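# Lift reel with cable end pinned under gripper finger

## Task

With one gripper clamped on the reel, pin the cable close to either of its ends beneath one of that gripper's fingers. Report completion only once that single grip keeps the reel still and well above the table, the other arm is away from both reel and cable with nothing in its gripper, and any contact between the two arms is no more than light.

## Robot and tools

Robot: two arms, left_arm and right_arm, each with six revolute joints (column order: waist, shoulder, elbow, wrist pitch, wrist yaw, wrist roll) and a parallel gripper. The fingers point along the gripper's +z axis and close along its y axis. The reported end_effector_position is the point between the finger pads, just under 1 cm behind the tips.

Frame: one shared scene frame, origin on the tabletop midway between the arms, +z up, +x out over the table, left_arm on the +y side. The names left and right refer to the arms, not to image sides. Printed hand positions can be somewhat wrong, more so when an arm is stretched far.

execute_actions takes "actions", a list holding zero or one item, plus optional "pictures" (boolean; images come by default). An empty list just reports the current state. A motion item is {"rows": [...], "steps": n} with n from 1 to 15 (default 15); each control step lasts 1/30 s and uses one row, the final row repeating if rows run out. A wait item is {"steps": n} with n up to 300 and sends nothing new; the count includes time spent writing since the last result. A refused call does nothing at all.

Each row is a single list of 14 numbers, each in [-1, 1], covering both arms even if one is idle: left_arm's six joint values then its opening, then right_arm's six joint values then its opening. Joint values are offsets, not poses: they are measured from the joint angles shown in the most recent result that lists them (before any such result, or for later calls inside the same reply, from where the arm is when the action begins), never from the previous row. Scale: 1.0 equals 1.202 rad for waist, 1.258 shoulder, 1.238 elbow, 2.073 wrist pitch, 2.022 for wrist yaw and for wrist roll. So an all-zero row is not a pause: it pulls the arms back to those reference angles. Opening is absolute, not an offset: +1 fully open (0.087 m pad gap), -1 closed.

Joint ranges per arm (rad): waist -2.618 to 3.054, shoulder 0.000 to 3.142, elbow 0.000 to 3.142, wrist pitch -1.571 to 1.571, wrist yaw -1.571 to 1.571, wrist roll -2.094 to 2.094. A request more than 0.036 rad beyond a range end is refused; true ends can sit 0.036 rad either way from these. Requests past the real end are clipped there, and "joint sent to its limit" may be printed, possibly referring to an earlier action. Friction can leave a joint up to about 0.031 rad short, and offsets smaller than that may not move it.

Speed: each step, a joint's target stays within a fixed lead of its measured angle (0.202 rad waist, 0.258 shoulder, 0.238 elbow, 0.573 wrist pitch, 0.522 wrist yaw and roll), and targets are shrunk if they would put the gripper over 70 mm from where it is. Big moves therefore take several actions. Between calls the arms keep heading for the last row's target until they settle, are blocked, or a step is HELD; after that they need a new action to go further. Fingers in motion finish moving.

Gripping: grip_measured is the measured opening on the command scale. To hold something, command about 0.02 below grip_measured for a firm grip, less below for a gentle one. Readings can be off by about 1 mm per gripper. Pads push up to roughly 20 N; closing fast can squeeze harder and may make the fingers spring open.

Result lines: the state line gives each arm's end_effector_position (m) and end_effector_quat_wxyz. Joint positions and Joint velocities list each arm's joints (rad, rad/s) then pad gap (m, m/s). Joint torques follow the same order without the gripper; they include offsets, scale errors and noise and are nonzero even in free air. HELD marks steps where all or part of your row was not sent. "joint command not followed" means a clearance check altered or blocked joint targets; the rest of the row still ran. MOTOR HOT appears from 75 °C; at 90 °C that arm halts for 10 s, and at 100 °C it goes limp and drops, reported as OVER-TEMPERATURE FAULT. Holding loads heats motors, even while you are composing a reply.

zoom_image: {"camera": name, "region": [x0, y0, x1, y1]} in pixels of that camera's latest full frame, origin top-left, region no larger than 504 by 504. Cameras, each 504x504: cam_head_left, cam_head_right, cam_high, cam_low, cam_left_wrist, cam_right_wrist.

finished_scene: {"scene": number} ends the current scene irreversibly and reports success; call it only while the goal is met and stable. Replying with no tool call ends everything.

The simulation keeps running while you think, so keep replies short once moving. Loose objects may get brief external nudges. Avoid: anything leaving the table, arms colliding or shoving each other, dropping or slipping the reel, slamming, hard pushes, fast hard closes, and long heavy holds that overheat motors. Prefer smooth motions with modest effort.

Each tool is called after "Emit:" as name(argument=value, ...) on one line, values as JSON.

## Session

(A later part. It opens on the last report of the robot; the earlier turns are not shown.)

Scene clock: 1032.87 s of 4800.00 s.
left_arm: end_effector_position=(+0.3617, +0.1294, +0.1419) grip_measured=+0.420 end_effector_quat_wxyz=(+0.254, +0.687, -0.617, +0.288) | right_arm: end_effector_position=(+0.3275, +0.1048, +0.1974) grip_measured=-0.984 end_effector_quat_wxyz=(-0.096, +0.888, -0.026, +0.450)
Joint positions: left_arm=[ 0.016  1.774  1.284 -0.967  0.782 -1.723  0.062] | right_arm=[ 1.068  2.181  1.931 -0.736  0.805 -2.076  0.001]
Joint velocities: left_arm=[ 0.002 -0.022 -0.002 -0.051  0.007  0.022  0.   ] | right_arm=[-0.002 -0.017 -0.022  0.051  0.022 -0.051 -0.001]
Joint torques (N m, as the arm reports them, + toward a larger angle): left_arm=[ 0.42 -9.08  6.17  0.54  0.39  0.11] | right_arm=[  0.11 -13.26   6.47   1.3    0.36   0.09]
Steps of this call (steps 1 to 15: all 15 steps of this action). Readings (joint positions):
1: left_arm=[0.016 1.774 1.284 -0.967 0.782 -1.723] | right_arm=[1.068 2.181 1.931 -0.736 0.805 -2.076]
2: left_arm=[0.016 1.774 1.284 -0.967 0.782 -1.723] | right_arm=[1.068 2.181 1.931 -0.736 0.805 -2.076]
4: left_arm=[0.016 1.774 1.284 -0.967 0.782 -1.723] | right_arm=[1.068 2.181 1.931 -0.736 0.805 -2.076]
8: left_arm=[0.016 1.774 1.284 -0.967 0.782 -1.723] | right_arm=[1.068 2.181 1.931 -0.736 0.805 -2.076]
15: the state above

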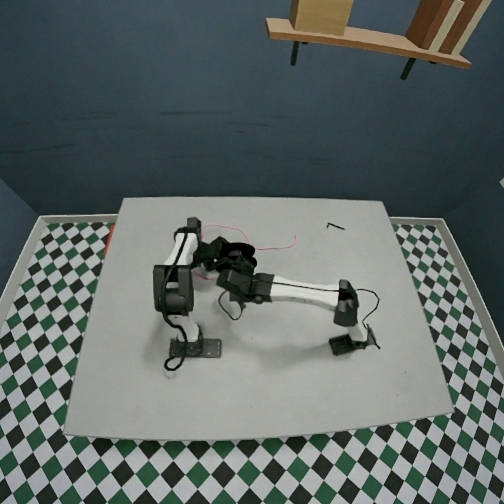

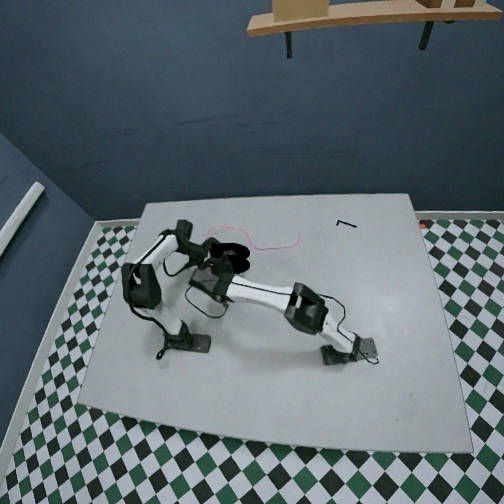

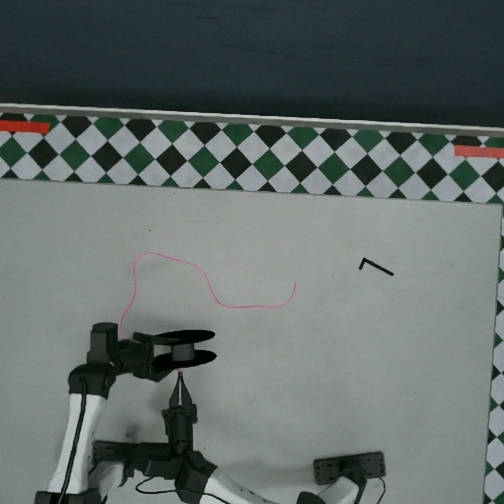

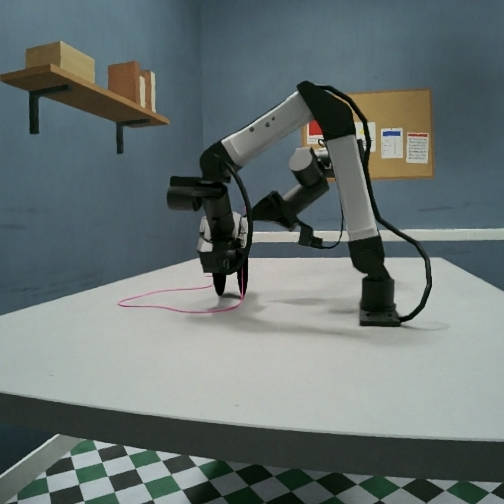

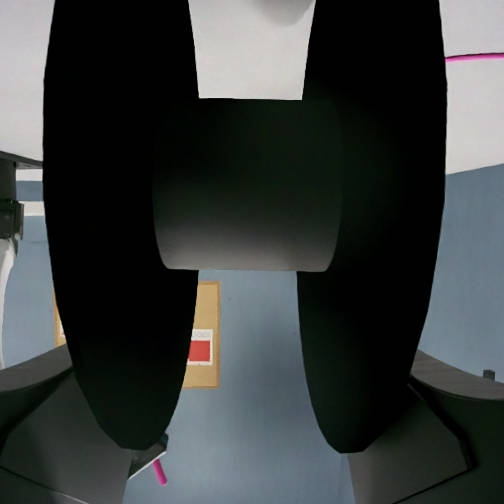

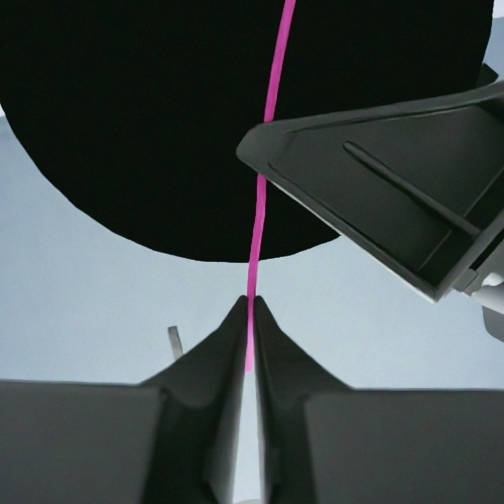

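Emit:
execute_actions(actions=[{"rows": [[0,0,0,0,0,0,0.3,0,0,0,0,0,0,-0.95],[0,0,0,0,0,0,0.3,0,0,0,0,0,0,-0.9],[0,0,0,0,0,0,0.3,0,0,0,0,0,0,-0.85],[0,0,0,0,0,0,0.3,0,0,0,0,0,0,-0.8],[0,0,0,0,0,0,0.3,0,0,0,0,0,0,-0.75],[0,0,0,0,0,0,0.3,0,0,0,0,0,0,-0.7],[0,0,0,0,0,0,0.3,0,0,0,0,0,0,-0.66]], "steps": 10}], pictures=false)

Emit:
execute_actions(actions=[{"rows": [[0,0,0,0,0,0,0.3,0.009,-0.022,-0.016,0.008,0,0,-0.66],[0,0,0,0,0,0,0.3,0.013,-0.028,-0.025,0.012,0,0,-0.66],[0,0,0,0,0,0,0.3,0.019,-0.037,-0.038,0.016,0,0,-0.66],[0,0,0,0,0,0,0.3,0.027,-0.048,-0.055,0.02,0,0,-0.66],[0,0,0,0,0,0,0.3,0.036,-0.061,-0.074,0.024,0,0,-0.66],[0,0,0,0,0,0,0.3,0.045,-0.074,-0.094,0.028,0,0,-0.66],[0,0,0,0,0,0,0.3,0.054,-0.087,-0.114,0.032,0,0,-0.66],[0,0,0,0,0,0,0.3,0.064,-0.101,-0.135,0.036,0,0,-0.66],[0,0,0,0,0,0,0.3,0.073,-0.114,-0.155,0.04,0,0,-0.66],[0,0,0,0,0,0,0.3,0.082,-0.127,-0.175,0.043,0,0,-0.66],[0,0,0,0,0,0,0.3,0.091,-0.14,-0.194,0.046,0,0,-0.66],[0,0,0,0,0,0,0.3,0.099,-0.152,-0.212,0.048,0,0,-0.66],[0,0,0,0,0,0,0.3,0.106,-0.162,-0.227,0.049,0,0,-0.66],[0,0,0,0,0,0,0.3,0.111,-0.17,-0.238,0.049,0,0,-0.66],[0,0,0,0,0,0,0.3,0.114,-0.174,-0.245,0.049,0,0,-0.66]], "steps": 15}], pictures=false)

Emit:
execute_actions(actions=[{"steps": 10}])

Scene clock: 1043.47 s of 4800.00 s.
left_arm: end_effector_position=(+0.3617, +0.1294, +0.1419) grip_measured=+0.420 end_effector_quat_wxyz=(+0.254, +0.687, -0.617, +0.288) | right_arm: end_effector_position=(+0.3275, +0.1048, +0.1974) grip_measured=-0.661 end_effector_quat_wxyz=(-0.096, +0.888, -0.026, +0.450)
Joint positions: left_arm=[ 0.016  1.774  1.284 -0.967  0.782 -1.723  0.062] | right_arm=[ 1.068  2.181  1.931 -0.736  0.805 -2.076  0.015]
Joint velocities: left_arm=[-0.007 -0.017 -0.002  0.051 -0.066  0.051 -0.   ] | right_arm=[ 0.002 -0.012 -0.002  0.022 -0.095 -0.066  0.001]
Joint torques (N m, as the arm reports them, + toward a larger angle): left_arm=[ 0.77 -9.28  6.13  0.57  0.35  0.07] | right_arm=[  0.12 -13.25   6.48   1.29   0.37   0.09]
Steps of this call (steps 1 to 15: the robot went on to your last target; steps 16 to 200: nothing new was sent; then 3.60 s passed at rest; steps 201 to 210: all 10 steps of this action). Readings (joint positions):
201: left_arm=[0.016 1.774 1.284 -0.967 0.782 -1.723] | right_arm=[1.068 2.181 1.931 -0.736 0.805 -2.076]
202: left_arm=[0.016 1.774 1.284 -0.967 0.782 -1.723] | right_arm=[1.068 2.181 1.931 -0.736 0.805 -2.076]
204: left_arm=[0.016 1.774 1.284 -0.967 0.782 -1.723] | right_arm=[1.068 2.181 1.931 -0.736 0.805 -2.076]
208: left_arm=[0.016 1.774 1.284 -0.967 0.782 -1.723] | right_arm=[1.068 2.181 1.931 -0.736 0.805 -2.076]
210: the state above

Scene clock: 1043.97 s of 4800.00 s.
left_arm: end_effector_position=(+0.3617, +0.1294, +0.1419) grip_measured=+0.420 end_effector_quat_wxyz=(+0.254, +0.687, -0.617, +0.288) | right_arm: end_effector_position=(+0.2599, +0.0971, +0.2059) grip_measured=-0.660 end_effector_quat_wxyz=(-0.127, +0.887, +0.028, +0.444)
Joint positions: left_arm=[ 0.016  1.774  1.284 -0.967  0.782 -1.723  0.062] | right_arm=[ 1.193  1.992  1.675 -0.659  0.805 -2.076  0.015]
Joint velocities: left_arm=[ 0.002  0.002 -0.002  0.007  0.007 -0.037 -0.   ] | right_arm=[ 0.203 -0.281 -0.393  0.037 -0.007  0.022 -0.   ]
Joint torques (N m, as the arm reports them, + toward a larger angle): left_arm=[ 0.76 -9.17  6.24  0.57  0.35  0.01] | right_arm=[  0.12 -12.68   4.97   1.49   0.36   0.09]
Steps of this call (steps 1 to 15: all 15 steps of this action). Readings (joint positions):
1: left_arm=[0.016 1.774 1.284 -0.967 0.782 -1.723] | right_arm=[1.068 2.181 1.931 -0.735 0.805 -2.076]
2: left_arm=[0.016 1.774 1.284 -0.967 0.782 -1.723] | right_arm=[1.068 2.180 1.930 -0.733 0.805 -2.076]
4: left_arm=[0.016 1.774 1.284 -0.967 0.782 -1.723] | right_arm=[1.072 2.166 1.911 -0.722 0.805 -2.076]
8: left_arm=[0.016 1.774 1.284 -0.967 0.782 -1.723] | right_arm=[1.106 2.103 1.828 -0.697 0.805 -2.076]
15: the state above

Scene clock: 1044.30 s of 4800.00 s.
left_arm: end_effector_position=(+0.3617, +0.1294, +0.1419) grip_measured=+0.420 end_effector_quat_wxyz=(+0.254, +0.687, -0.617, +0.288) | right_arm: end_effector_position=(+0.2549, +0.0966, +0.2055) grip_measured=-0.660 end_effector_quat_wxyz=(-0.131, +0.886, +0.031, +0.443)
Joint positions: left_arm=[ 0.016  1.774  1.284 -0.967  0.782 -1.723  0.062] | right_arm=[ 1.203  1.979  1.653 -0.647  0.805 -2.076  0.015]
Joint velocities: left_arm=[ 0.007 -0.007  0.012  0.051  0.007  0.037 -0.   ] | right_arm=[-0.002  0.012  0.017 -0.037 -0.081 -0.022 -0.   ]
Joint torques (N m, as the arm reports them, + toward a larger angle): left_arm=[ 0.72 -9.14  6.04  0.57  0.35 -0.05] | right_arm=[  0.34 -13.01   4.78   1.38   0.4    0.09]
Steps of this call (steps 1 to 10: the robot went on to your last target). Readings (joint positions):
1: left_arm=[0.016 1.774 1.284 -0.967 0.782 -1.723] | right_arm=[1.199 1.985 1.664 -0.658 0.805 -2.076]
2: left_arm=[0.016 1.774 1.284 -0.967 0.782 -1.723] | right_arm=[1.202 1.981 1.659 -0.657 0.805 -2.076]
4: left_arm=[0.016 1.774 1.284 -0.967 0.782 -1.723] | right_arm=[1.203 1.979 1.655 -0.654 0.805 -2.076]
8: left_arm=[0.016 1.774 1.284 -0.967 0.782 -1.723] | right_arm=[1.203 1.979 1.653 -0.649 0.805 -2.076]
10: the state above

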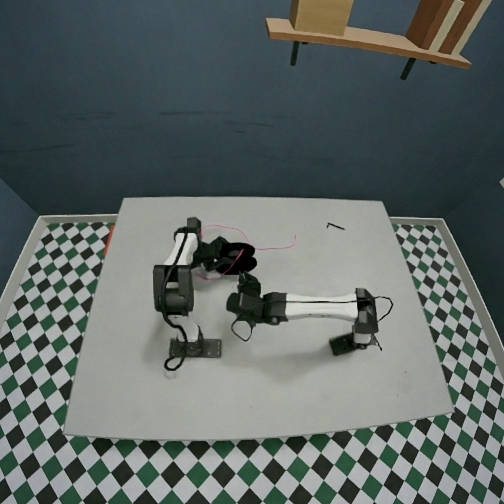

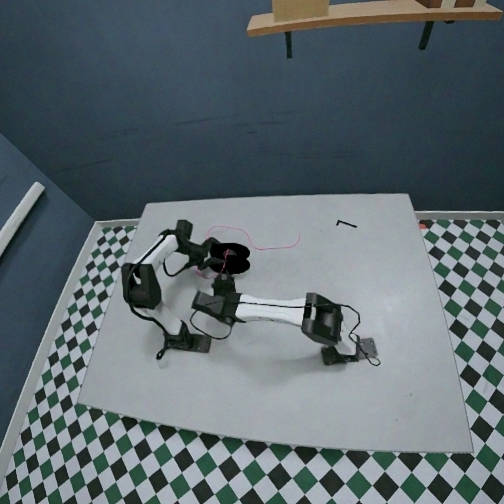

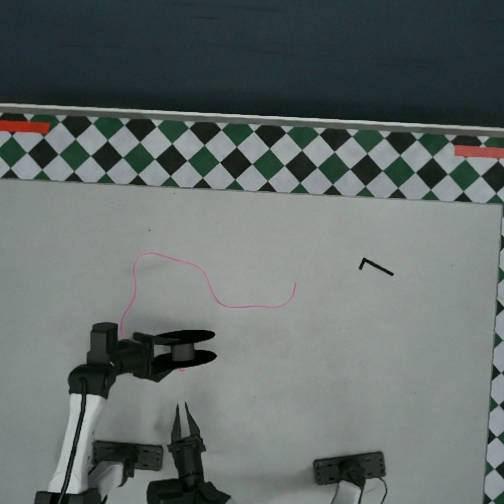

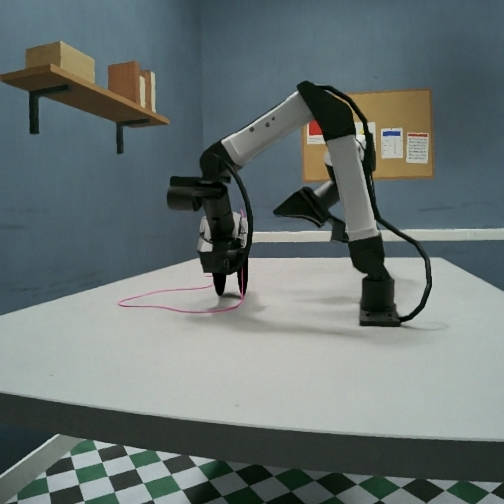

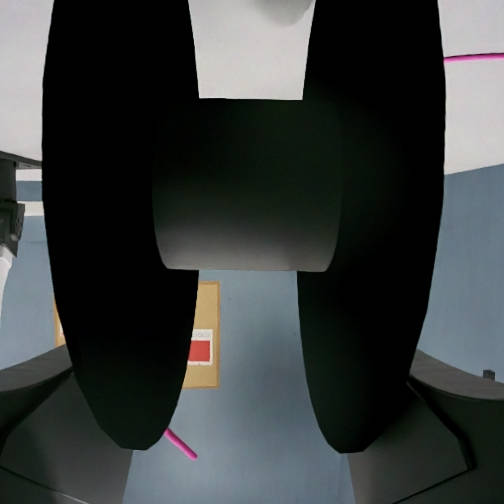

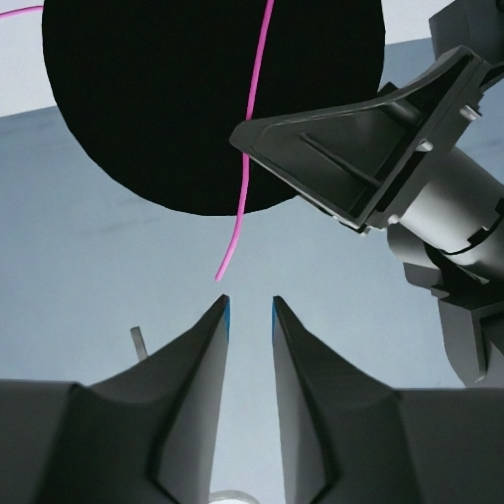

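Emit:
execute_actions(actions=[{"rows": [[0,-0.004,0.006,-0.001,0.002,0,0.3,0,0,0,0,0,0,-0.66],[0,-0.008,0.011,-0.002,0.004,0,0.3,0,0,0,0,0,0,-0.66],[0,-0.011,0.016,-0.004,0.006,0,0.3,0,0,0,0,0,0,-0.66],[0,-0.014,0.02,-0.006,0.008,0,0.3,0,0,0,0,0,0,-0.66],[0,-0.017,0.024,-0.008,0.01,0,0.3,0,0,0,0,0,0,-0.66],[0,-0.019,0.027,-0.01,0.011,0,0.3,0,0,0,0,0,0,-0.66],[0,-0.021,0.03,-0.012,0.012,0,0.3,0,0,0,0,0,0,-0.66],[0,-0.023,0.033,-0.014,0.013,0,0.3,0,0,0,0,0,0,-0.66],[0,-0.025,0.036,-0.016,0.014,0,0.3,0,0,0,0,0,0,-0.66],[0,-0.026,0.039,-0.018,0.015,0,0.3,0,0,0,0,0,0,-0.66],[0,-0.027,0.042,-0.02,0.015,0,0.3,0,0,0,0,0,0,-0.66],[0,-0.028,0.045,-0.022,0.015,0,0.3,0,0,0,0,0,0,-0.66],[0,-0.029,0.047,-0.023,0.015,0,0.3,0,0,0,0,0,0,-0.66],[0,-0.03,0.049,-0.024,0.015,0,0.3,0,0,0,0,0,0,-0.66],[0,-0.03,0.05,-0.024,0.015,0,0.3,0,0,0,0,0,0,-0.66]], "steps": 15}], pictures=false)

Emit:
execute_actions(actions=[{"steps": 10}])

Scene clock: 1059.27 s of 4800.00 s.
left_arm: end_effector_position=(+0.3611, +0.1294, +0.1474) grip_measured=+0.420 end_effector_quat_wxyz=(+0.258, +0.688, -0.616, +0.283) | right_arm: end_effector_position=(+0.2550, +0.0970, +0.2058) grip_measured=-0.660 end_effector_quat_wxyz=(-0.132, +0.886, +0.031, +0.444)
Joint positions: left_arm=[ 0.016  1.774  1.308 -1.004  0.782 -1.723  0.062] | right_arm=[ 1.203  1.979  1.653 -0.645  0.805 -2.076  0.015]
Joint velocities: left_arm=[-0.002 -0.002  0.061 -0.11  -0.066 -0.037  0.   ] | right_arm=[ 0.007 -0.012  0.027  0.095  0.007 -0.051  0.   ]
Joint torques (N m, as the arm reports them, + toward a larger angle): left_arm=[  0.77 -12.78   9.36   0.51   0.68   0.11] | right_arm=[  0.11 -11.56   6.49   1.29   0.36   0.09]
Steps of this call (steps 1 to 30: the robot went on to your last target; steps 31 to 210: nothing new was sent; then 7.47 s passed at rest; steps 211 to 225: all 15 steps of this action). Readings (joint positions):
211: left_arm=[0.016 1.774 1.284 -0.967 0.782 -1.723] | right_arm=[1.203 1.979 1.653 -0.645 0.805 -2.076]
212: left_arm=[0.016 1.774 1.284 -0.967 0.782 -1.723] | right_arm=[1.203 1.979 1.653 -0.645 0.805 -2.076]
214: left_arm=[0.016 1.774 1.284 -0.967 0.783 -1.723] | right_arm=[1.203 1.979 1.653 -0.645 0.805 -2.076]
218: left_arm=[0.016 1.774 1.286 -0.972 0.784 -1.723] | right_arm=[1.203 1.979 1.653 -0.645 0.805 -2.076]
225: the state above

Scene clock: 1059.60 s of 4800.00 s.
left_arm: end_effector_position=(+0.3602, +0.1294, +0.1482) grip_measured=+0.420 end_effector_quat_wxyz=(+0.260, +0.689, -0.615, +0.281) | right_arm: end_effector_position=(+0.2550, +0.0970, +0.2058) grip_measured=-0.660 end_effector_quat_wxyz=(-0.132, +0.886, +0.031, +0.444)
Joint positions: left_arm=[ 0.016  1.774  1.312 -1.014  0.782 -1.723  0.062] | right_arm=[ 1.203  1.979  1.653 -0.645  0.805 -2.076  0.015]
Joint velocities: left_arm=[-0.017 -0.027 -0.012 -0.095  0.037  0.022 -0.001] | right_arm=[ 0.002 -0.002 -0.012 -0.11  -0.007  0.007  0.   ]
Joint torques (N m, as the arm reports them, + toward a larger angle): left_arm=[  0.35 -12.75   9.19   0.5    0.63   0.06] | right_arm=[  0.12 -11.55   6.48   1.29   0.36   0.09]
Steps of this call (steps 1 to 10: the robot went on to your last target). Readings (joint positions):
1: left_arm=[0.016 1.774 1.310 -1.005 0.782 -1.723] | right_arm=[1.203 1.979 1.653 -0.645 0.805 -2.076]
2: left_arm=[0.016 1.774 1.311 -1.007 0.782 -1.723] | right_arm=[1.203 1.979 1.653 -0.645 0.805 -2.076]
4: left_arm=[0.016 1.774 1.312 -1.009 0.782 -1.723] | right_arm=[1.203 1.979 1.653 -0.645 0.805 -2.076]
8: left_arm=[0.016 1.774 1.312 -1.013 0.782 -1.723] | right_arm=[1.203 1.979 1.653 -0.645 0.805 -2.076]
10: the state above

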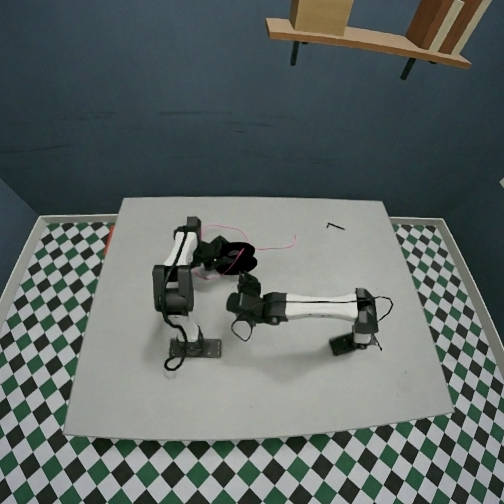

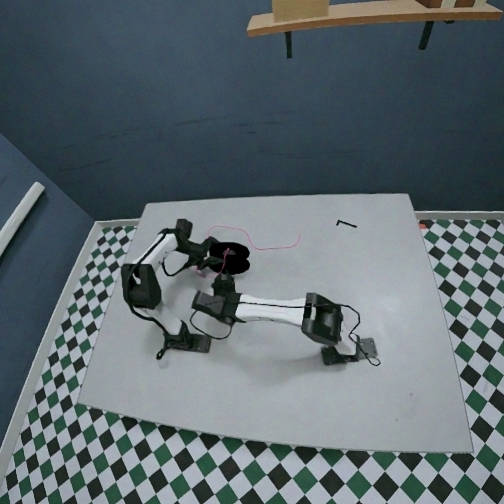

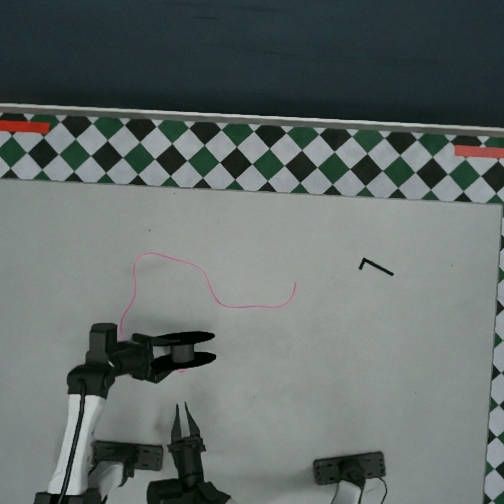

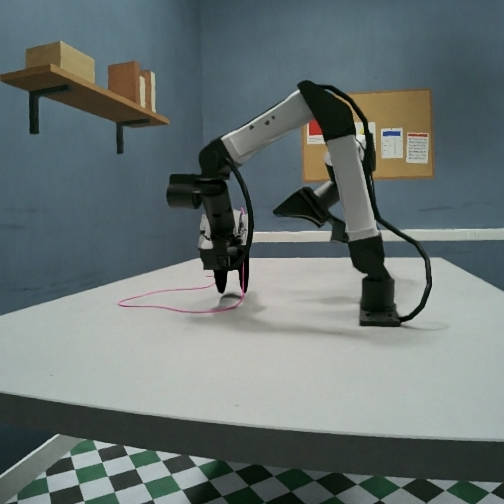

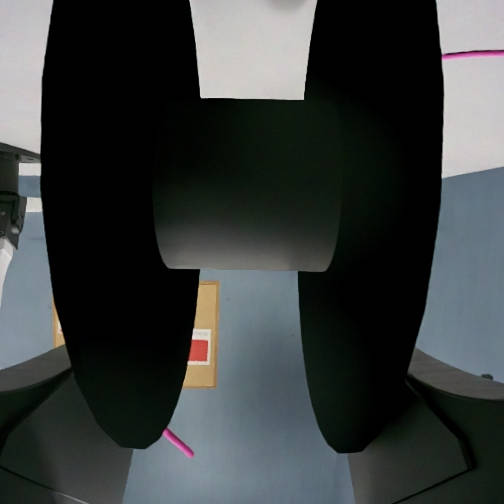

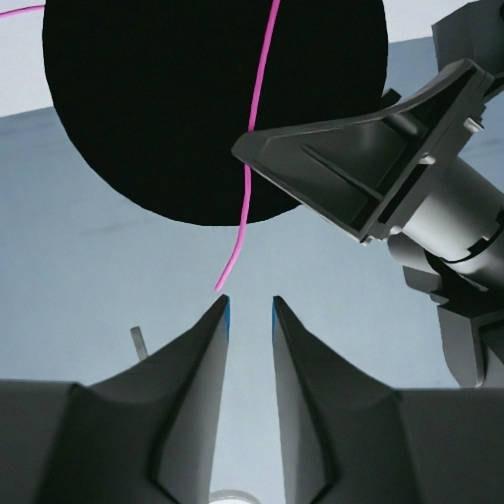

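Emit:
execute_actions(actions=[])

Scene clock: 1070.60 s of 4800.00 s.
left_arm: end_effector_position=(+0.3601, +0.1294, +0.1482) grip_measured=+0.420 end_effector_quat_wxyz=(+0.260, +0.689, -0.615, +0.281) | right_arm: end_effector_position=(+0.2550, +0.0970, +0.2058) grip_measured=-0.660 end_effector_quat_wxyz=(-0.132, +0.886, +0.031, +0.444)
Joint positions: left_arm=[ 0.016  1.774  1.312 -1.015  0.782 -1.723  0.062] | right_arm=[ 1.203  1.979  1.653 -0.645  0.805 -2.076  0.015]
Joint velocities: left_arm=[-0.022  0.022 -0.007  0.066  0.051 -0.037 -0.   ] | right_arm=[ 0.002  0.002  0.002  0.022 -0.095 -0.022  0.   ]
Joint torques (N m, as the arm reports them, + toward a larger angle): left_arm=[  0.41 -12.58   9.12   0.48   0.75   0.04] | right_arm=[  0.11 -11.55   6.48   1.29   0.36   0.09]
Steps of this call (steps 1 to 30: the robot went on to your last target; steps 31 to 210: nothing new was sent; then 4.00 s passed at rest). Readings (joint positions):
1: left_arm=[0.016 1.774 1.312 -1.014 0.782 -1.723] | right_arm=[1.203 1.979 1.653 -0.645 0.805 -2.076]
2: left_arm=[0.016 1.774 1.312 -1.014 0.782 -1.723] | right_arm=[1.203 1.979 1.653 -0.645 0.805 -2.076]
4: left_arm=[0.016 1.774 1.312 -1.014 0.782 -1.723] | right_arm=[1.203 1.979 1.653 -0.645 0.805 -2.076]
8: left_arm=[0.016 1.774 1.312 -1.015 0.782 -1.723] | right_arm=[1.203 1.979 1.653 -0.645 0.805 -2.076]
210: the state above
All arms were judged still, so your last target was given up. Only a new action makes them travel on or press farther. Fingers that are still opening or closing keep moving.

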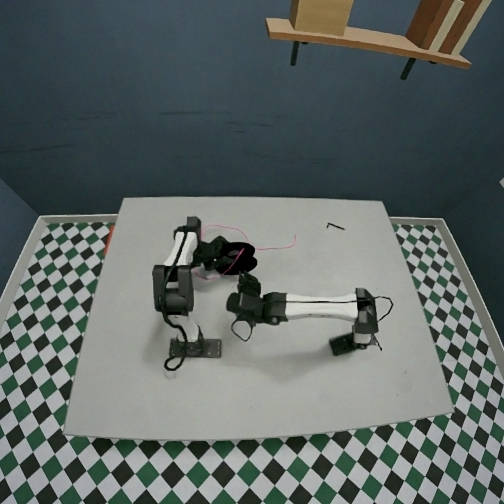

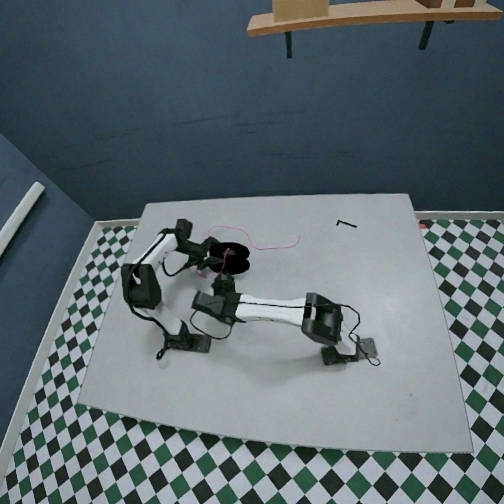

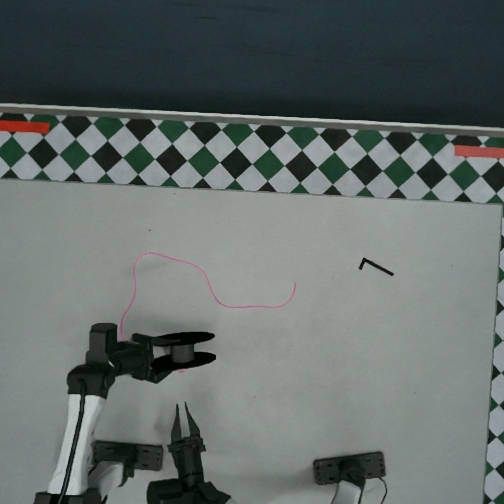

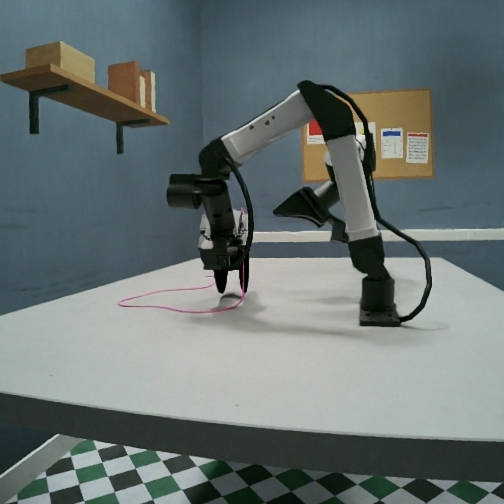

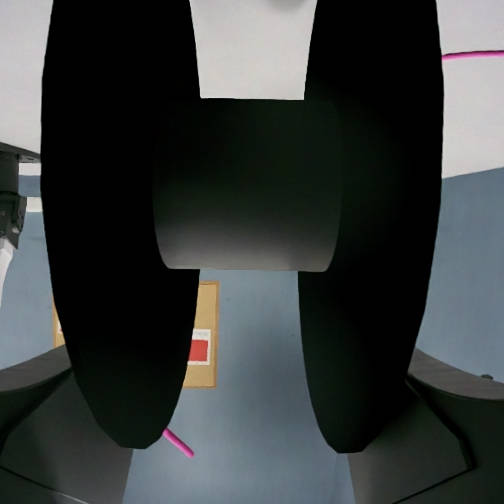

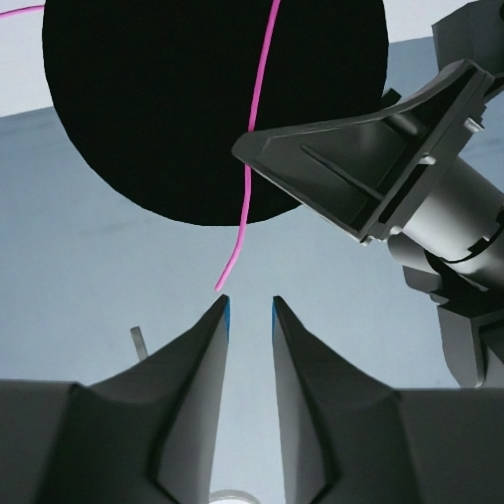

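Emit:
execute_actions(actions=[{"rows": [[0,-0.006,0.010,-0.004,0.015,0,0.3,0,-0.012,-0.012,0,0,0,-0.66],[0,-0.011,0.018,-0.008,0.015,0,0.3,0,-0.026,-0.026,0,0,0,-0.66],[0,-0.015,0.025,-0.013,0.015,0,0.3,0,-0.042,-0.042,0,0,0,-0.66],[0,-0.020,0.033,-0.018,0.015,0,0.3,0,-0.060,-0.060,0,0,0,-0.66],[0,-0.024,0.040,-0.023,0.015,0,0.3,0,-0.078,-0.078,0,0,0,-0.66],[0,-0.029,0.047,-0.028,0.015,0,0.3,0,-0.096,-0.096,0,0,0,-0.66],[0,-0.033,0.055,-0.033,0.015,0,0.3,0,-0.114,-0.114,0,0,0,-0.66],[0,-0.038,0.062,-0.038,0.015,0,0.3,0,-0.132,-0.132,0,0,0,-0.66],[0,-0.042,0.069,-0.043,0.015,0,0.3,0,-0.150,-0.150,0,0,0,-0.66],[0,-0.046,0.077,-0.048,0.015,0,0.3,0,-0.168,-0.168,0,0,0,-0.66],[0,-0.051,0.084,-0.053,0.015,0,0.3,0,-0.186,-0.186,0,0,0,-0.66],[0,-0.055,0.091,-0.058,0.015,0,0.3,0,-0.204,-0.204,0,0,0,-0.66],[0,-0.059,0.098,-0.063,0.015,0,0.3,0,-0.220,-0.220,0,0,0,-0.66],[0,-0.062,0.102,-0.067,0.015,0,0.3,0,-0.232,-0.232,0,0,0,-0.66],[0,-0.064,0.105,-0.070,0.015,0,0.3,0,-0.240,-0.240,0,0,0,-0.66]], "steps": 15}], pictures=false)

Emit:
execute_actions(actions=[{"steps": 10}])

Scene clock: 1089.43 s of 4800.00 s.
left_arm: end_effector_position=(+0.3584, +0.1298, +0.1839) grip_measured=+0.420 end_effector_quat_wxyz=(+0.250, +0.686, -0.619, +0.290) | right_arm: end_effector_position=(+0.2438, +0.0332, +0.2321) grip_measured=-0.660 end_effector_quat_wxyz=(-0.141, +0.884, +0.027, +0.445)
Joint positions: left_arm=[ 0.016  1.728  1.4   -1.119  0.778 -1.723  0.062] | right_arm=[ 1.203  1.712  1.406 -0.645  0.805 -2.076  0.015]
Joint velocities: left_arm=[-0.007 -0.164  0.208 -0.212  0.007 -0.007  0.   ] | right_arm=[ 0.002 -0.481 -0.422  0.007 -0.037 -0.007 -0.001]
Joint torques (N m, as the arm reports them, + toward a larger angle): left_arm=[  0.68 -11.22   8.56   0.5    0.66   0.05] | right_arm=[ 0.14 -9.41  5.24  1.33  0.32  0.05]
Steps of this call (steps 1 to 180: nothing new was sent; then 12.33 s passed at rest; steps 181 to 195: all 15 steps of this action). Readings (joint positions):
181: left_arm=[0.016 1.774 1.312 -1.015 0.782 -1.723] | right_arm=[1.203 1.979 1.653 -0.645 0.805 -2.076]
182: left_arm=[0.016 1.774 1.312 -1.016 0.782 -1.723] | right_arm=[1.203 1.978 1.653 -0.645 0.805 -2.076]
184: left_arm=[0.016 1.774 1.312 -1.024 0.782 -1.723] | right_arm=[1.203 1.961 1.632 -0.641 0.805 -2.076]
188: left_arm=[0.016 1.773 1.335 -1.060 0.779 -1.723] | right_arm=[1.203 1.876 1.546 -0.643 0.805 -2.076]
195: the state above

Scene clock: 1089.77 s of 4800.00 s.
left_arm: end_effector_position=(+0.3536, +0.1298, +0.1900) grip_measured=+0.420 end_effector_quat_wxyz=(+0.254, +0.688, -0.617, +0.286) | right_arm: end_effector_position=(+0.2426, +0.0268, +0.2324) grip_measured=-0.660 end_effector_quat_wxyz=(-0.140, +0.884, +0.027, +0.445)
Joint positions: left_arm=[ 0.016  1.716  1.412 -1.155  0.778 -1.723  0.062] | right_arm=[ 1.203  1.689  1.381 -0.646  0.805 -2.076  0.015]
Joint velocities: left_arm=[ 0.002  0.017 -0.002 -0.095 -0.037 -0.022  0.001] | right_arm=[-0.002 -0.007 -0.007  0.007 -0.081 -0.007 -0.001]
Joint torques (N m, as the arm reports them, + toward a larger angle): left_arm=[  0.63 -10.67   8.85   0.56   0.73   0.08] | right_arm=[ 0.04 -9.87  4.84  1.35  0.35  0.09]
Steps of this call (steps 1 to 10: the robot went on to your last target). Readings (joint positions):
1: left_arm=[0.016 1.723 1.406 -1.126 0.778 -1.723] | right_arm=[1.203 1.699 1.395 -0.645 0.805 -2.076]
2: left_arm=[0.016 1.719 1.410 -1.131 0.778 -1.723] | right_arm=[1.203 1.692 1.389 -0.646 0.805 -2.076]
4: left_arm=[0.016 1.716 1.412 -1.140 0.778 -1.723] | right_arm=[1.203 1.689 1.386 -0.646 0.805 -2.076]
8: left_arm=[0.016 1.716 1.412 -1.152 0.778 -1.723] | right_arm=[1.203 1.689 1.381 -0.646 0.805 -2.076]
10: the state above

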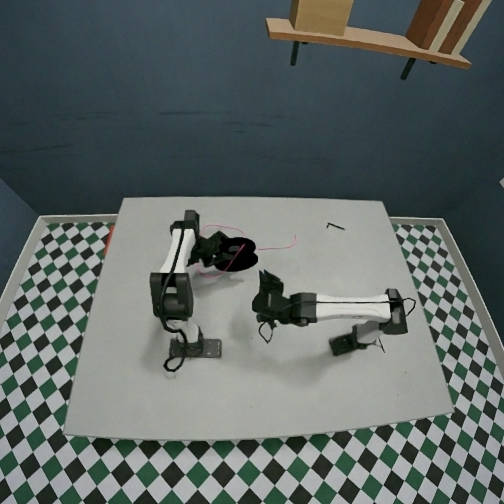

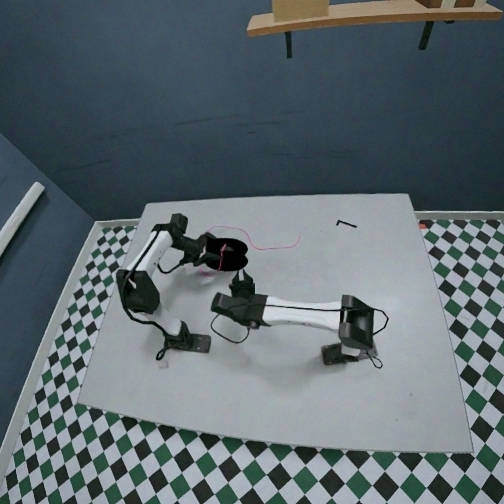

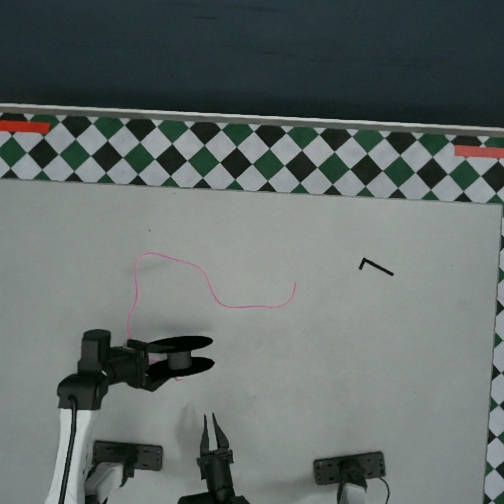

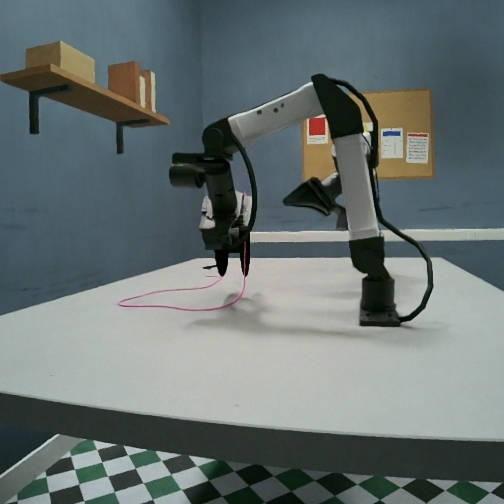

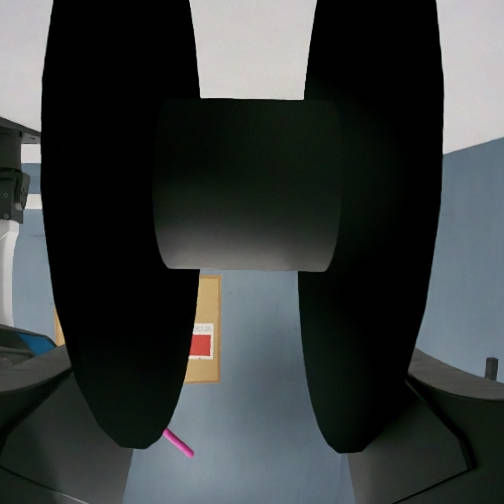

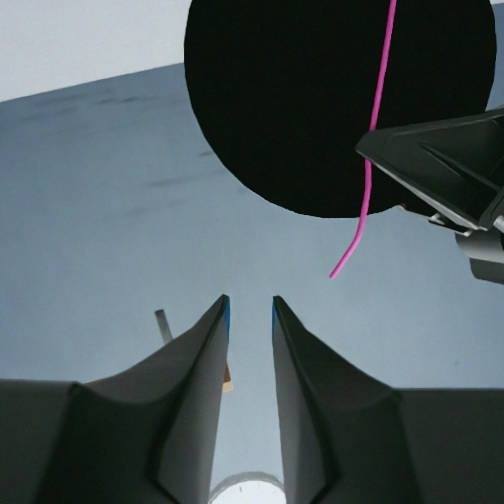

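Emit:
execute_actions(actions=[{"rows": [[0,-0.008,0.014,-0.006,0.017,0,0.3,0,-0.014,-0.014,0,0,0,-0.66],[0,-0.013,0.024,-0.013,0.017,0,0.3,0,-0.030,-0.030,0,0,0,-0.66],[0,-0.018,0.034,-0.021,0.017,0,0.3,0,-0.050,-0.050,0,0,0,-0.66],[0,-0.022,0.044,-0.029,0.017,0,0.3,0,-0.072,-0.072,0,0,0,-0.66],[0,-0.026,0.054,-0.037,0.017,0,0.3,0,-0.094,-0.094,0,0,0,-0.66],[0,-0.030,0.064,-0.045,0.017,0,0.3,0,-0.116,-0.116,0,0,0,-0.66],[0,-0.034,0.074,-0.053,0.017,0,0.3,0,-0.138,-0.138,0,0,0,-0.66],[0,-0.038,0.084,-0.061,0.017,0,0.3,0,-0.160,-0.160,0,0,0,-0.66],[0,-0.042,0.094,-0.069,0.017,0,0.3,0,-0.182,-0.182,0,0,0,-0.66],[0,-0.046,0.104,-0.077,0.017,0,0.3,0,-0.204,-0.204,0,0,0,-0.66],[0,-0.050,0.114,-0.085,0.017,0,0.3,0,-0.226,-0.226,0,0,0,-0.66],[0,-0.054,0.124,-0.092,0.017,0,0.3,0,-0.246,-0.246,0,0,0,-0.66],[0,-0.058,0.133,-0.098,0.017,0,0.3,0,-0.262,-0.262,0,0,0,-0.66],[0,-0.062,0.140,-0.102,0.017,0,0.3,0,-0.274,-0.274,0,0,0,-0.66],[0,-0.065,0.145,-0.104,0.017,0,0.3,0,-0.280,-0.280,0,0,0,-0.66]], "steps": 15}], pictures=false)

Emit:
execute_actions(actions=[{"steps": 10}])

Scene clock: 1095.47 s of 4800.00 s.
left_arm: end_effector_position=(+0.3430, +0.1300, +0.2365) grip_measured=+0.420 end_effector_quat_wxyz=(+0.248, +0.686, -0.620, +0.290) | right_arm: end_effector_position=(+0.2286, -0.0532, +0.2362) grip_measured=-0.660 end_effector_quat_wxyz=(-0.148, +0.882, +0.023, +0.447)
Joint positions: left_arm=[ 0.016  1.671  1.545 -1.32   0.775 -1.723  0.062] | right_arm=[ 1.203  1.369  1.082 -0.646  0.805 -2.076  0.015]
Joint velocities: left_arm=[-0.022 -0.188  0.256 -0.33  -0.022 -0.051 -0.001] | right_arm=[-0.017 -0.432 -0.422 -0.11  -0.007 -0.051  0.   ]
Joint torques (N m, as the arm reports them, + toward a larger angle): left_arm=[  0.73 -10.38   9.24   0.52   0.66   0.05] | right_arm=[ 0.12 -6.27  5.19  1.41  0.37  0.1 ]
Steps of this call (steps 1 to 30: the robot went on to your last target; steps 31 to 156: nothing new was sent; steps 157 to 171: all 15 steps of this action). Readings (joint positions):
157: left_arm=[0.016 1.716 1.412 -1.159 0.778 -1.723] | right_arm=[1.203 1.689 1.381 -0.646 0.805 -2.076]
158: left_arm=[0.016 1.716 1.412 -1.161 0.778 -1.723] | right_arm=[1.203 1.686 1.379 -0.645 0.805 -2.076]
160: left_arm=[0.016 1.716 1.415 -1.176 0.777 -1.723] | right_arm=[1.203 1.663 1.352 -0.641 0.805 -2.076]
164: left_arm=[0.016 1.713 1.457 -1.227 0.775 -1.723] | right_arm=[1.203 1.555 1.249 -0.643 0.805 -2.076]
171: the state above

Scene clock: 1095.80 s of 4800.00 s.
left_arm: end_effector_position=(+0.3356, +0.1300, +0.2445) grip_measured=+0.420 end_effector_quat_wxyz=(+0.253, +0.688, -0.618, +0.285) | right_arm: end_effector_position=(+0.2277, -0.0587, +0.2334) grip_measured=-0.660 end_effector_quat_wxyz=(-0.145, +0.883, +0.024, +0.446)
Joint positions: left_arm=[ 0.016  1.655  1.561 -1.366  0.775 -1.723  0.062] | right_arm=[ 1.203  1.351  1.059 -0.649  0.805 -2.076  0.015]
Joint velocities: left_arm=[ 0.007 -0.027 -0.002 -0.125 -0.022 -0.051  0.001] | right_arm=[ 0.007  0.012 -0.027  0.037 -0.037 -0.051 -0.001]
Joint torques (N m, as the arm reports them, + toward a larger angle): left_arm=[ 0.57 -9.75  8.93  0.63  0.79  0.04] | right_arm=[ 0.16 -6.64  4.83  1.37  0.35  0.09]
Steps of this call (steps 1 to 10: the robot went on to your last target). Readings (joint positions):
1: left_arm=[0.016 1.664 1.553 -1.329 0.775 -1.723] | right_arm=[1.203 1.358 1.070 -0.648 0.805 -2.076]
2: left_arm=[0.016 1.659 1.558 -1.337 0.775 -1.723] | right_arm=[1.203 1.352 1.064 -0.649 0.805 -2.076]
4: left_arm=[0.016 1.655 1.561 -1.348 0.775 -1.723] | right_arm=[1.203 1.351 1.060 -0.649 0.805 -2.076]
8: left_arm=[0.016 1.655 1.561 -1.362 0.775 -1.723] | right_arm=[1.203 1.351 1.059 -0.649 0.805 -2.076]
10: the state above

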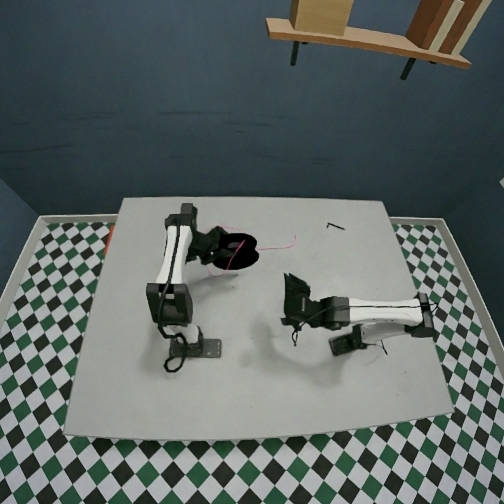

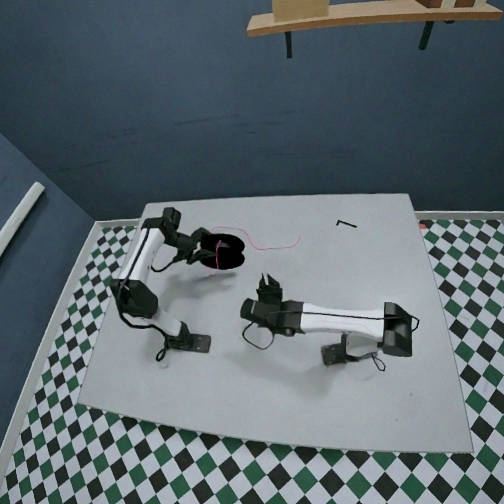

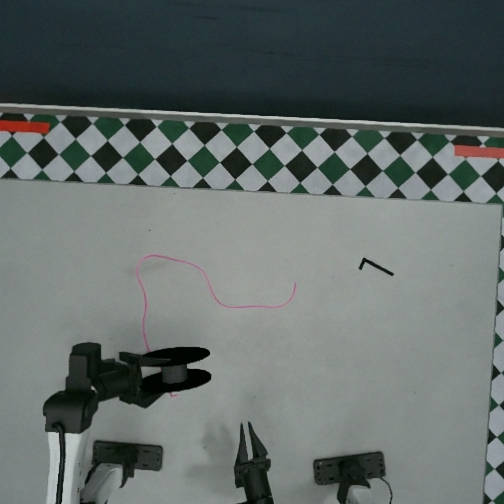

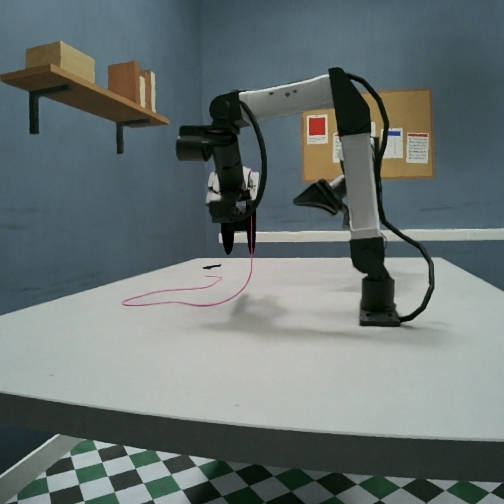

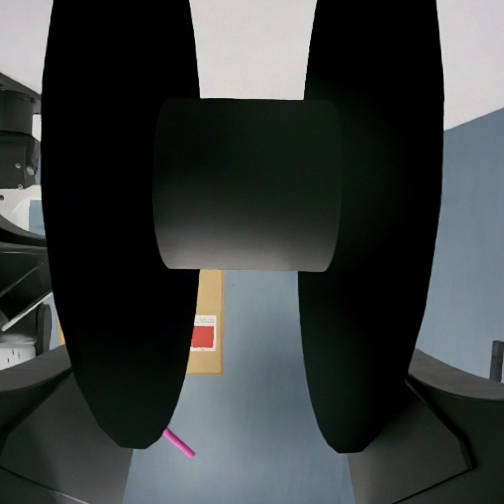

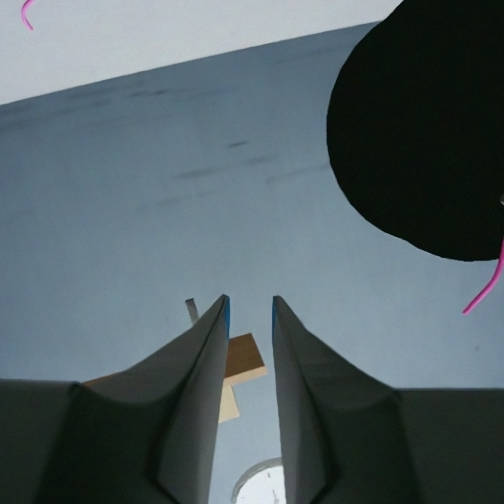

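Emit:
execute_actions(actions=[{"rows": [[0,-0.006,0.016,-0.006,0.014,-0.004,0.3,-0.012,-0.010,-0.010,0,0,0,-0.66],[0,-0.010,0.029,-0.012,0.014,-0.008,0.3,-0.030,-0.022,-0.022,0,0,0,-0.66],[0,-0.014,0.043,-0.019,0.013,-0.013,0.3,-0.054,-0.036,-0.036,0,0,0,-0.66],[0,-0.017,0.057,-0.026,0.013,-0.018,0.3,-0.080,-0.052,-0.052,0,0,0,-0.66],[0,-0.019,0.071,-0.033,0.012,-0.023,0.3,-0.107,-0.068,-0.068,0,0,0,-0.66],[0,-0.021,0.085,-0.040,0.012,-0.028,0.3,-0.134,-0.084,-0.084,0,0,0,-0.66],[0,-0.023,0.099,-0.047,0.011,-0.033,0.3,-0.161,-0.100,-0.100,0,0,0,-0.66],[0,-0.025,0.113,-0.054,0.011,-0.038,0.3,-0.188,-0.116,-0.116,0,0,0,-0.66],[0,-0.027,0.127,-0.060,0.010,-0.043,0.3,-0.215,-0.132,-0.132,0,0,0,-0.66],[0,-0.029,0.141,-0.066,0.010,-0.048,0.3,-0.242,-0.148,-0.148,0,0,0,-0.66],[0,-0.031,0.155,-0.071,0.010,-0.053,0.3,-0.268,-0.163,-0.163,0,0,0,-0.66],[0,-0.033,0.169,-0.075,0.010,-0.057,0.3,-0.292,-0.177,-0.177,0,0,0,-0.66],[0,-0.035,0.182,-0.078,0.010,-0.060,0.3,-0.312,-0.188,-0.188,0,0,0,-0.66],[0,-0.036,0.193,-0.080,0.010,-0.063,0.3,-0.326,-0.196,-0.196,0,0,0,-0.66],[0,-0.037,0.202,-0.081,0.010,-0.064,0.3,-0.333,-0.200,-0.200,0,0,0,-0.66]], "steps": 15}], pictures=false)

Emit:
execute_actions(actions=[{"steps": 10}])

Scene clock: 1113.73 s of 4800.00 s.
left_arm: end_effector_position=(+0.3354, +0.1316, +0.2960) grip_measured=+0.420 end_effector_quat_wxyz=(+0.241, +0.709, -0.594, +0.295) | right_arm: end_effector_position=(+0.2942, -0.1992, +0.2190) grip_measured=-0.660 end_effector_quat_wxyz=(-0.066, +0.870, -0.141, +0.467)
Joint positions: left_arm=[ 0.016  1.643  1.756 -1.502  0.764 -1.818  0.062] | right_arm=[ 0.833  1.129  0.85  -0.647  0.805 -2.076  0.015]
Joint velocities: left_arm=[-0.007 -0.125  0.413 -0.183 -0.007 -0.256 -0.   ] | right_arm=[-0.505 -0.291 -0.325 -0.095 -0.051 -0.007 -0.   ]
Joint torques (N m, as the arm reports them, + toward a larger angle): left_arm=[  0.53 -10.     8.58   0.74   0.67   0.02] | right_arm=[ 0.35 -4.32  5.08  1.4   0.34  0.1 ]
Steps of this call (steps 1 to 30: the robot went on to your last target; steps 31 to 210: nothing new was sent; then 10.43 s passed at rest; steps 211 to 225: all 15 steps of this action). Readings (joint positions):
211: left_arm=[0.016 1.655 1.561 -1.370 0.775 -1.723] | right_arm=[1.203 1.351 1.059 -0.649 0.805 -2.076]
212: left_arm=[0.016 1.655 1.561 -1.372 0.775 -1.724] | right_arm=[1.199 1.351 1.059 -0.649 0.805 -2.076]
214: left_arm=[0.016 1.655 1.571 -1.387 0.771 -1.732] | right_arm=[1.168 1.337 1.046 -0.644 0.803 -2.076]
218: left_arm=[0.016 1.655 1.637 -1.431 0.767 -1.760] | right_arm=[1.039 1.258 0.974 -0.643 0.803 -2.076]
225: the state above

Scene clock: 1114.07 s of 4800.00 s.
left_arm: end_effector_position=(+0.3303, +0.1318, +0.3057) grip_measured=+0.420 end_effector_quat_wxyz=(+0.243, +0.715, -0.586, +0.294) | right_arm: end_effector_position=(+0.2955, -0.2080, +0.2165) grip_measured=-0.660 end_effector_quat_wxyz=(-0.060, +0.870, -0.149, +0.467)
Joint positions: left_arm=[ 0.016  1.629  1.781 -1.535  0.764 -1.843  0.062] | right_arm=[ 0.812  1.116  0.835 -0.65   0.805 -2.076  0.015]
Joint velocities: left_arm=[ 0.007  0.002 -0.007 -0.037 -0.007 -0.007  0.   ] | right_arm=[ 0.012 -0.012 -0.002  0.007 -0.051  0.022 -0.   ]
Joint torques (N m, as the arm reports them, + toward a larger angle): left_arm=[ 0.54 -8.99  8.74  0.77  0.78  0.04] | right_arm=[-0.6  -4.93  5.06  1.37  0.36  0.09]
Steps of this call (steps 1 to 10: the robot went on to your last target). Readings (joint positions):
1: left_arm=[0.016 1.638 1.767 -1.508 0.764 -1.824] | right_arm=[0.820 1.121 0.842 -0.649 0.805 -2.076]
2: left_arm=[0.016 1.634 1.775 -1.512 0.764 -1.828] | right_arm=[0.814 1.117 0.837 -0.650 0.805 -2.076]
4: left_arm=[0.016 1.629 1.781 -1.520 0.764 -1.835] | right_arm=[0.812 1.116 0.835 -0.650 0.805 -2.076]
8: left_arm=[0.016 1.629 1.781 -1.532 0.764 -1.842] | right_arm=[0.812 1.116 0.835 -0.650 0.805 -2.076]
10: the state above

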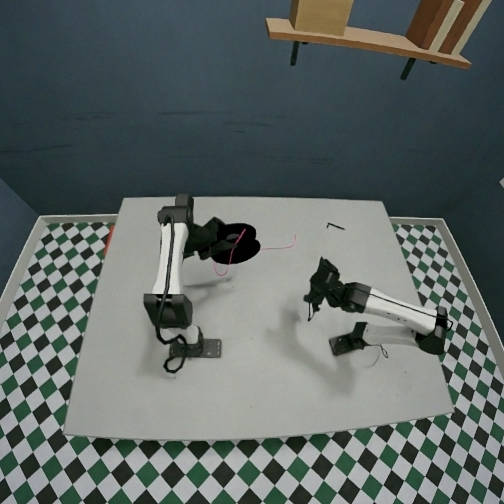

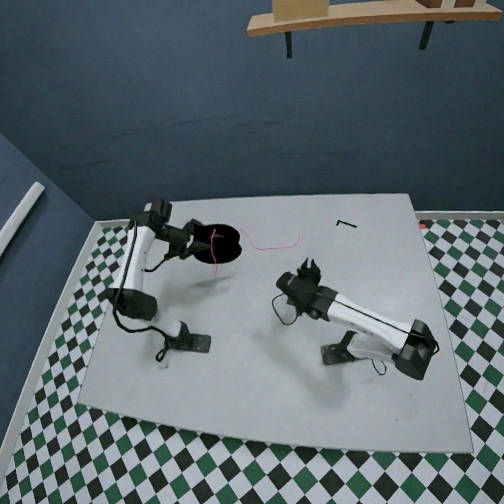

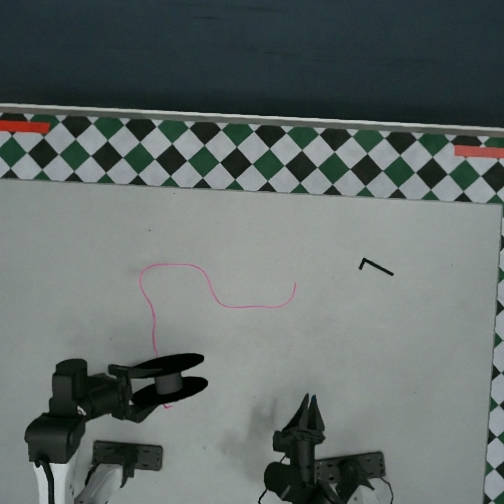

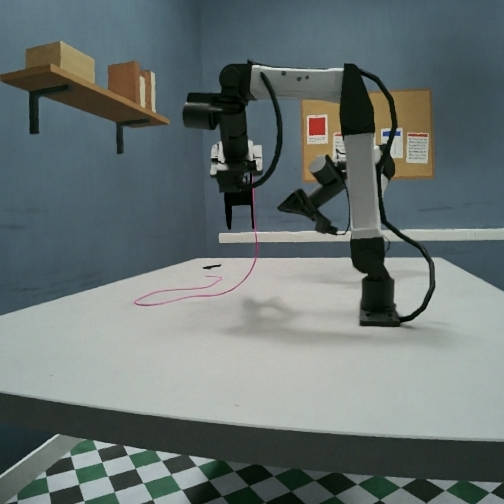

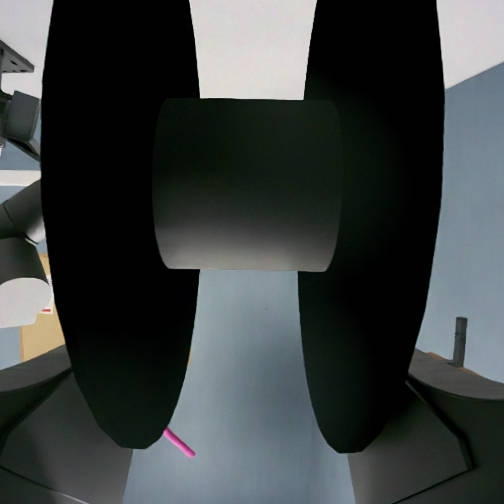

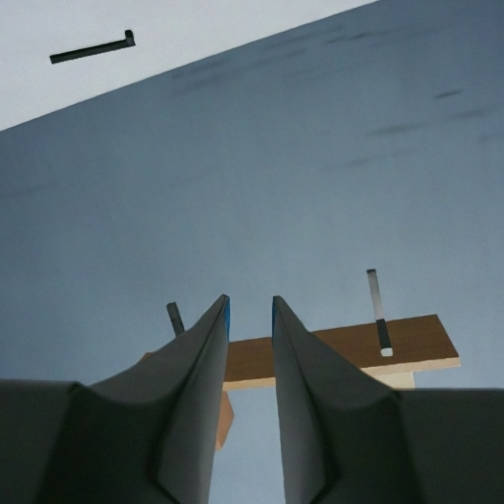

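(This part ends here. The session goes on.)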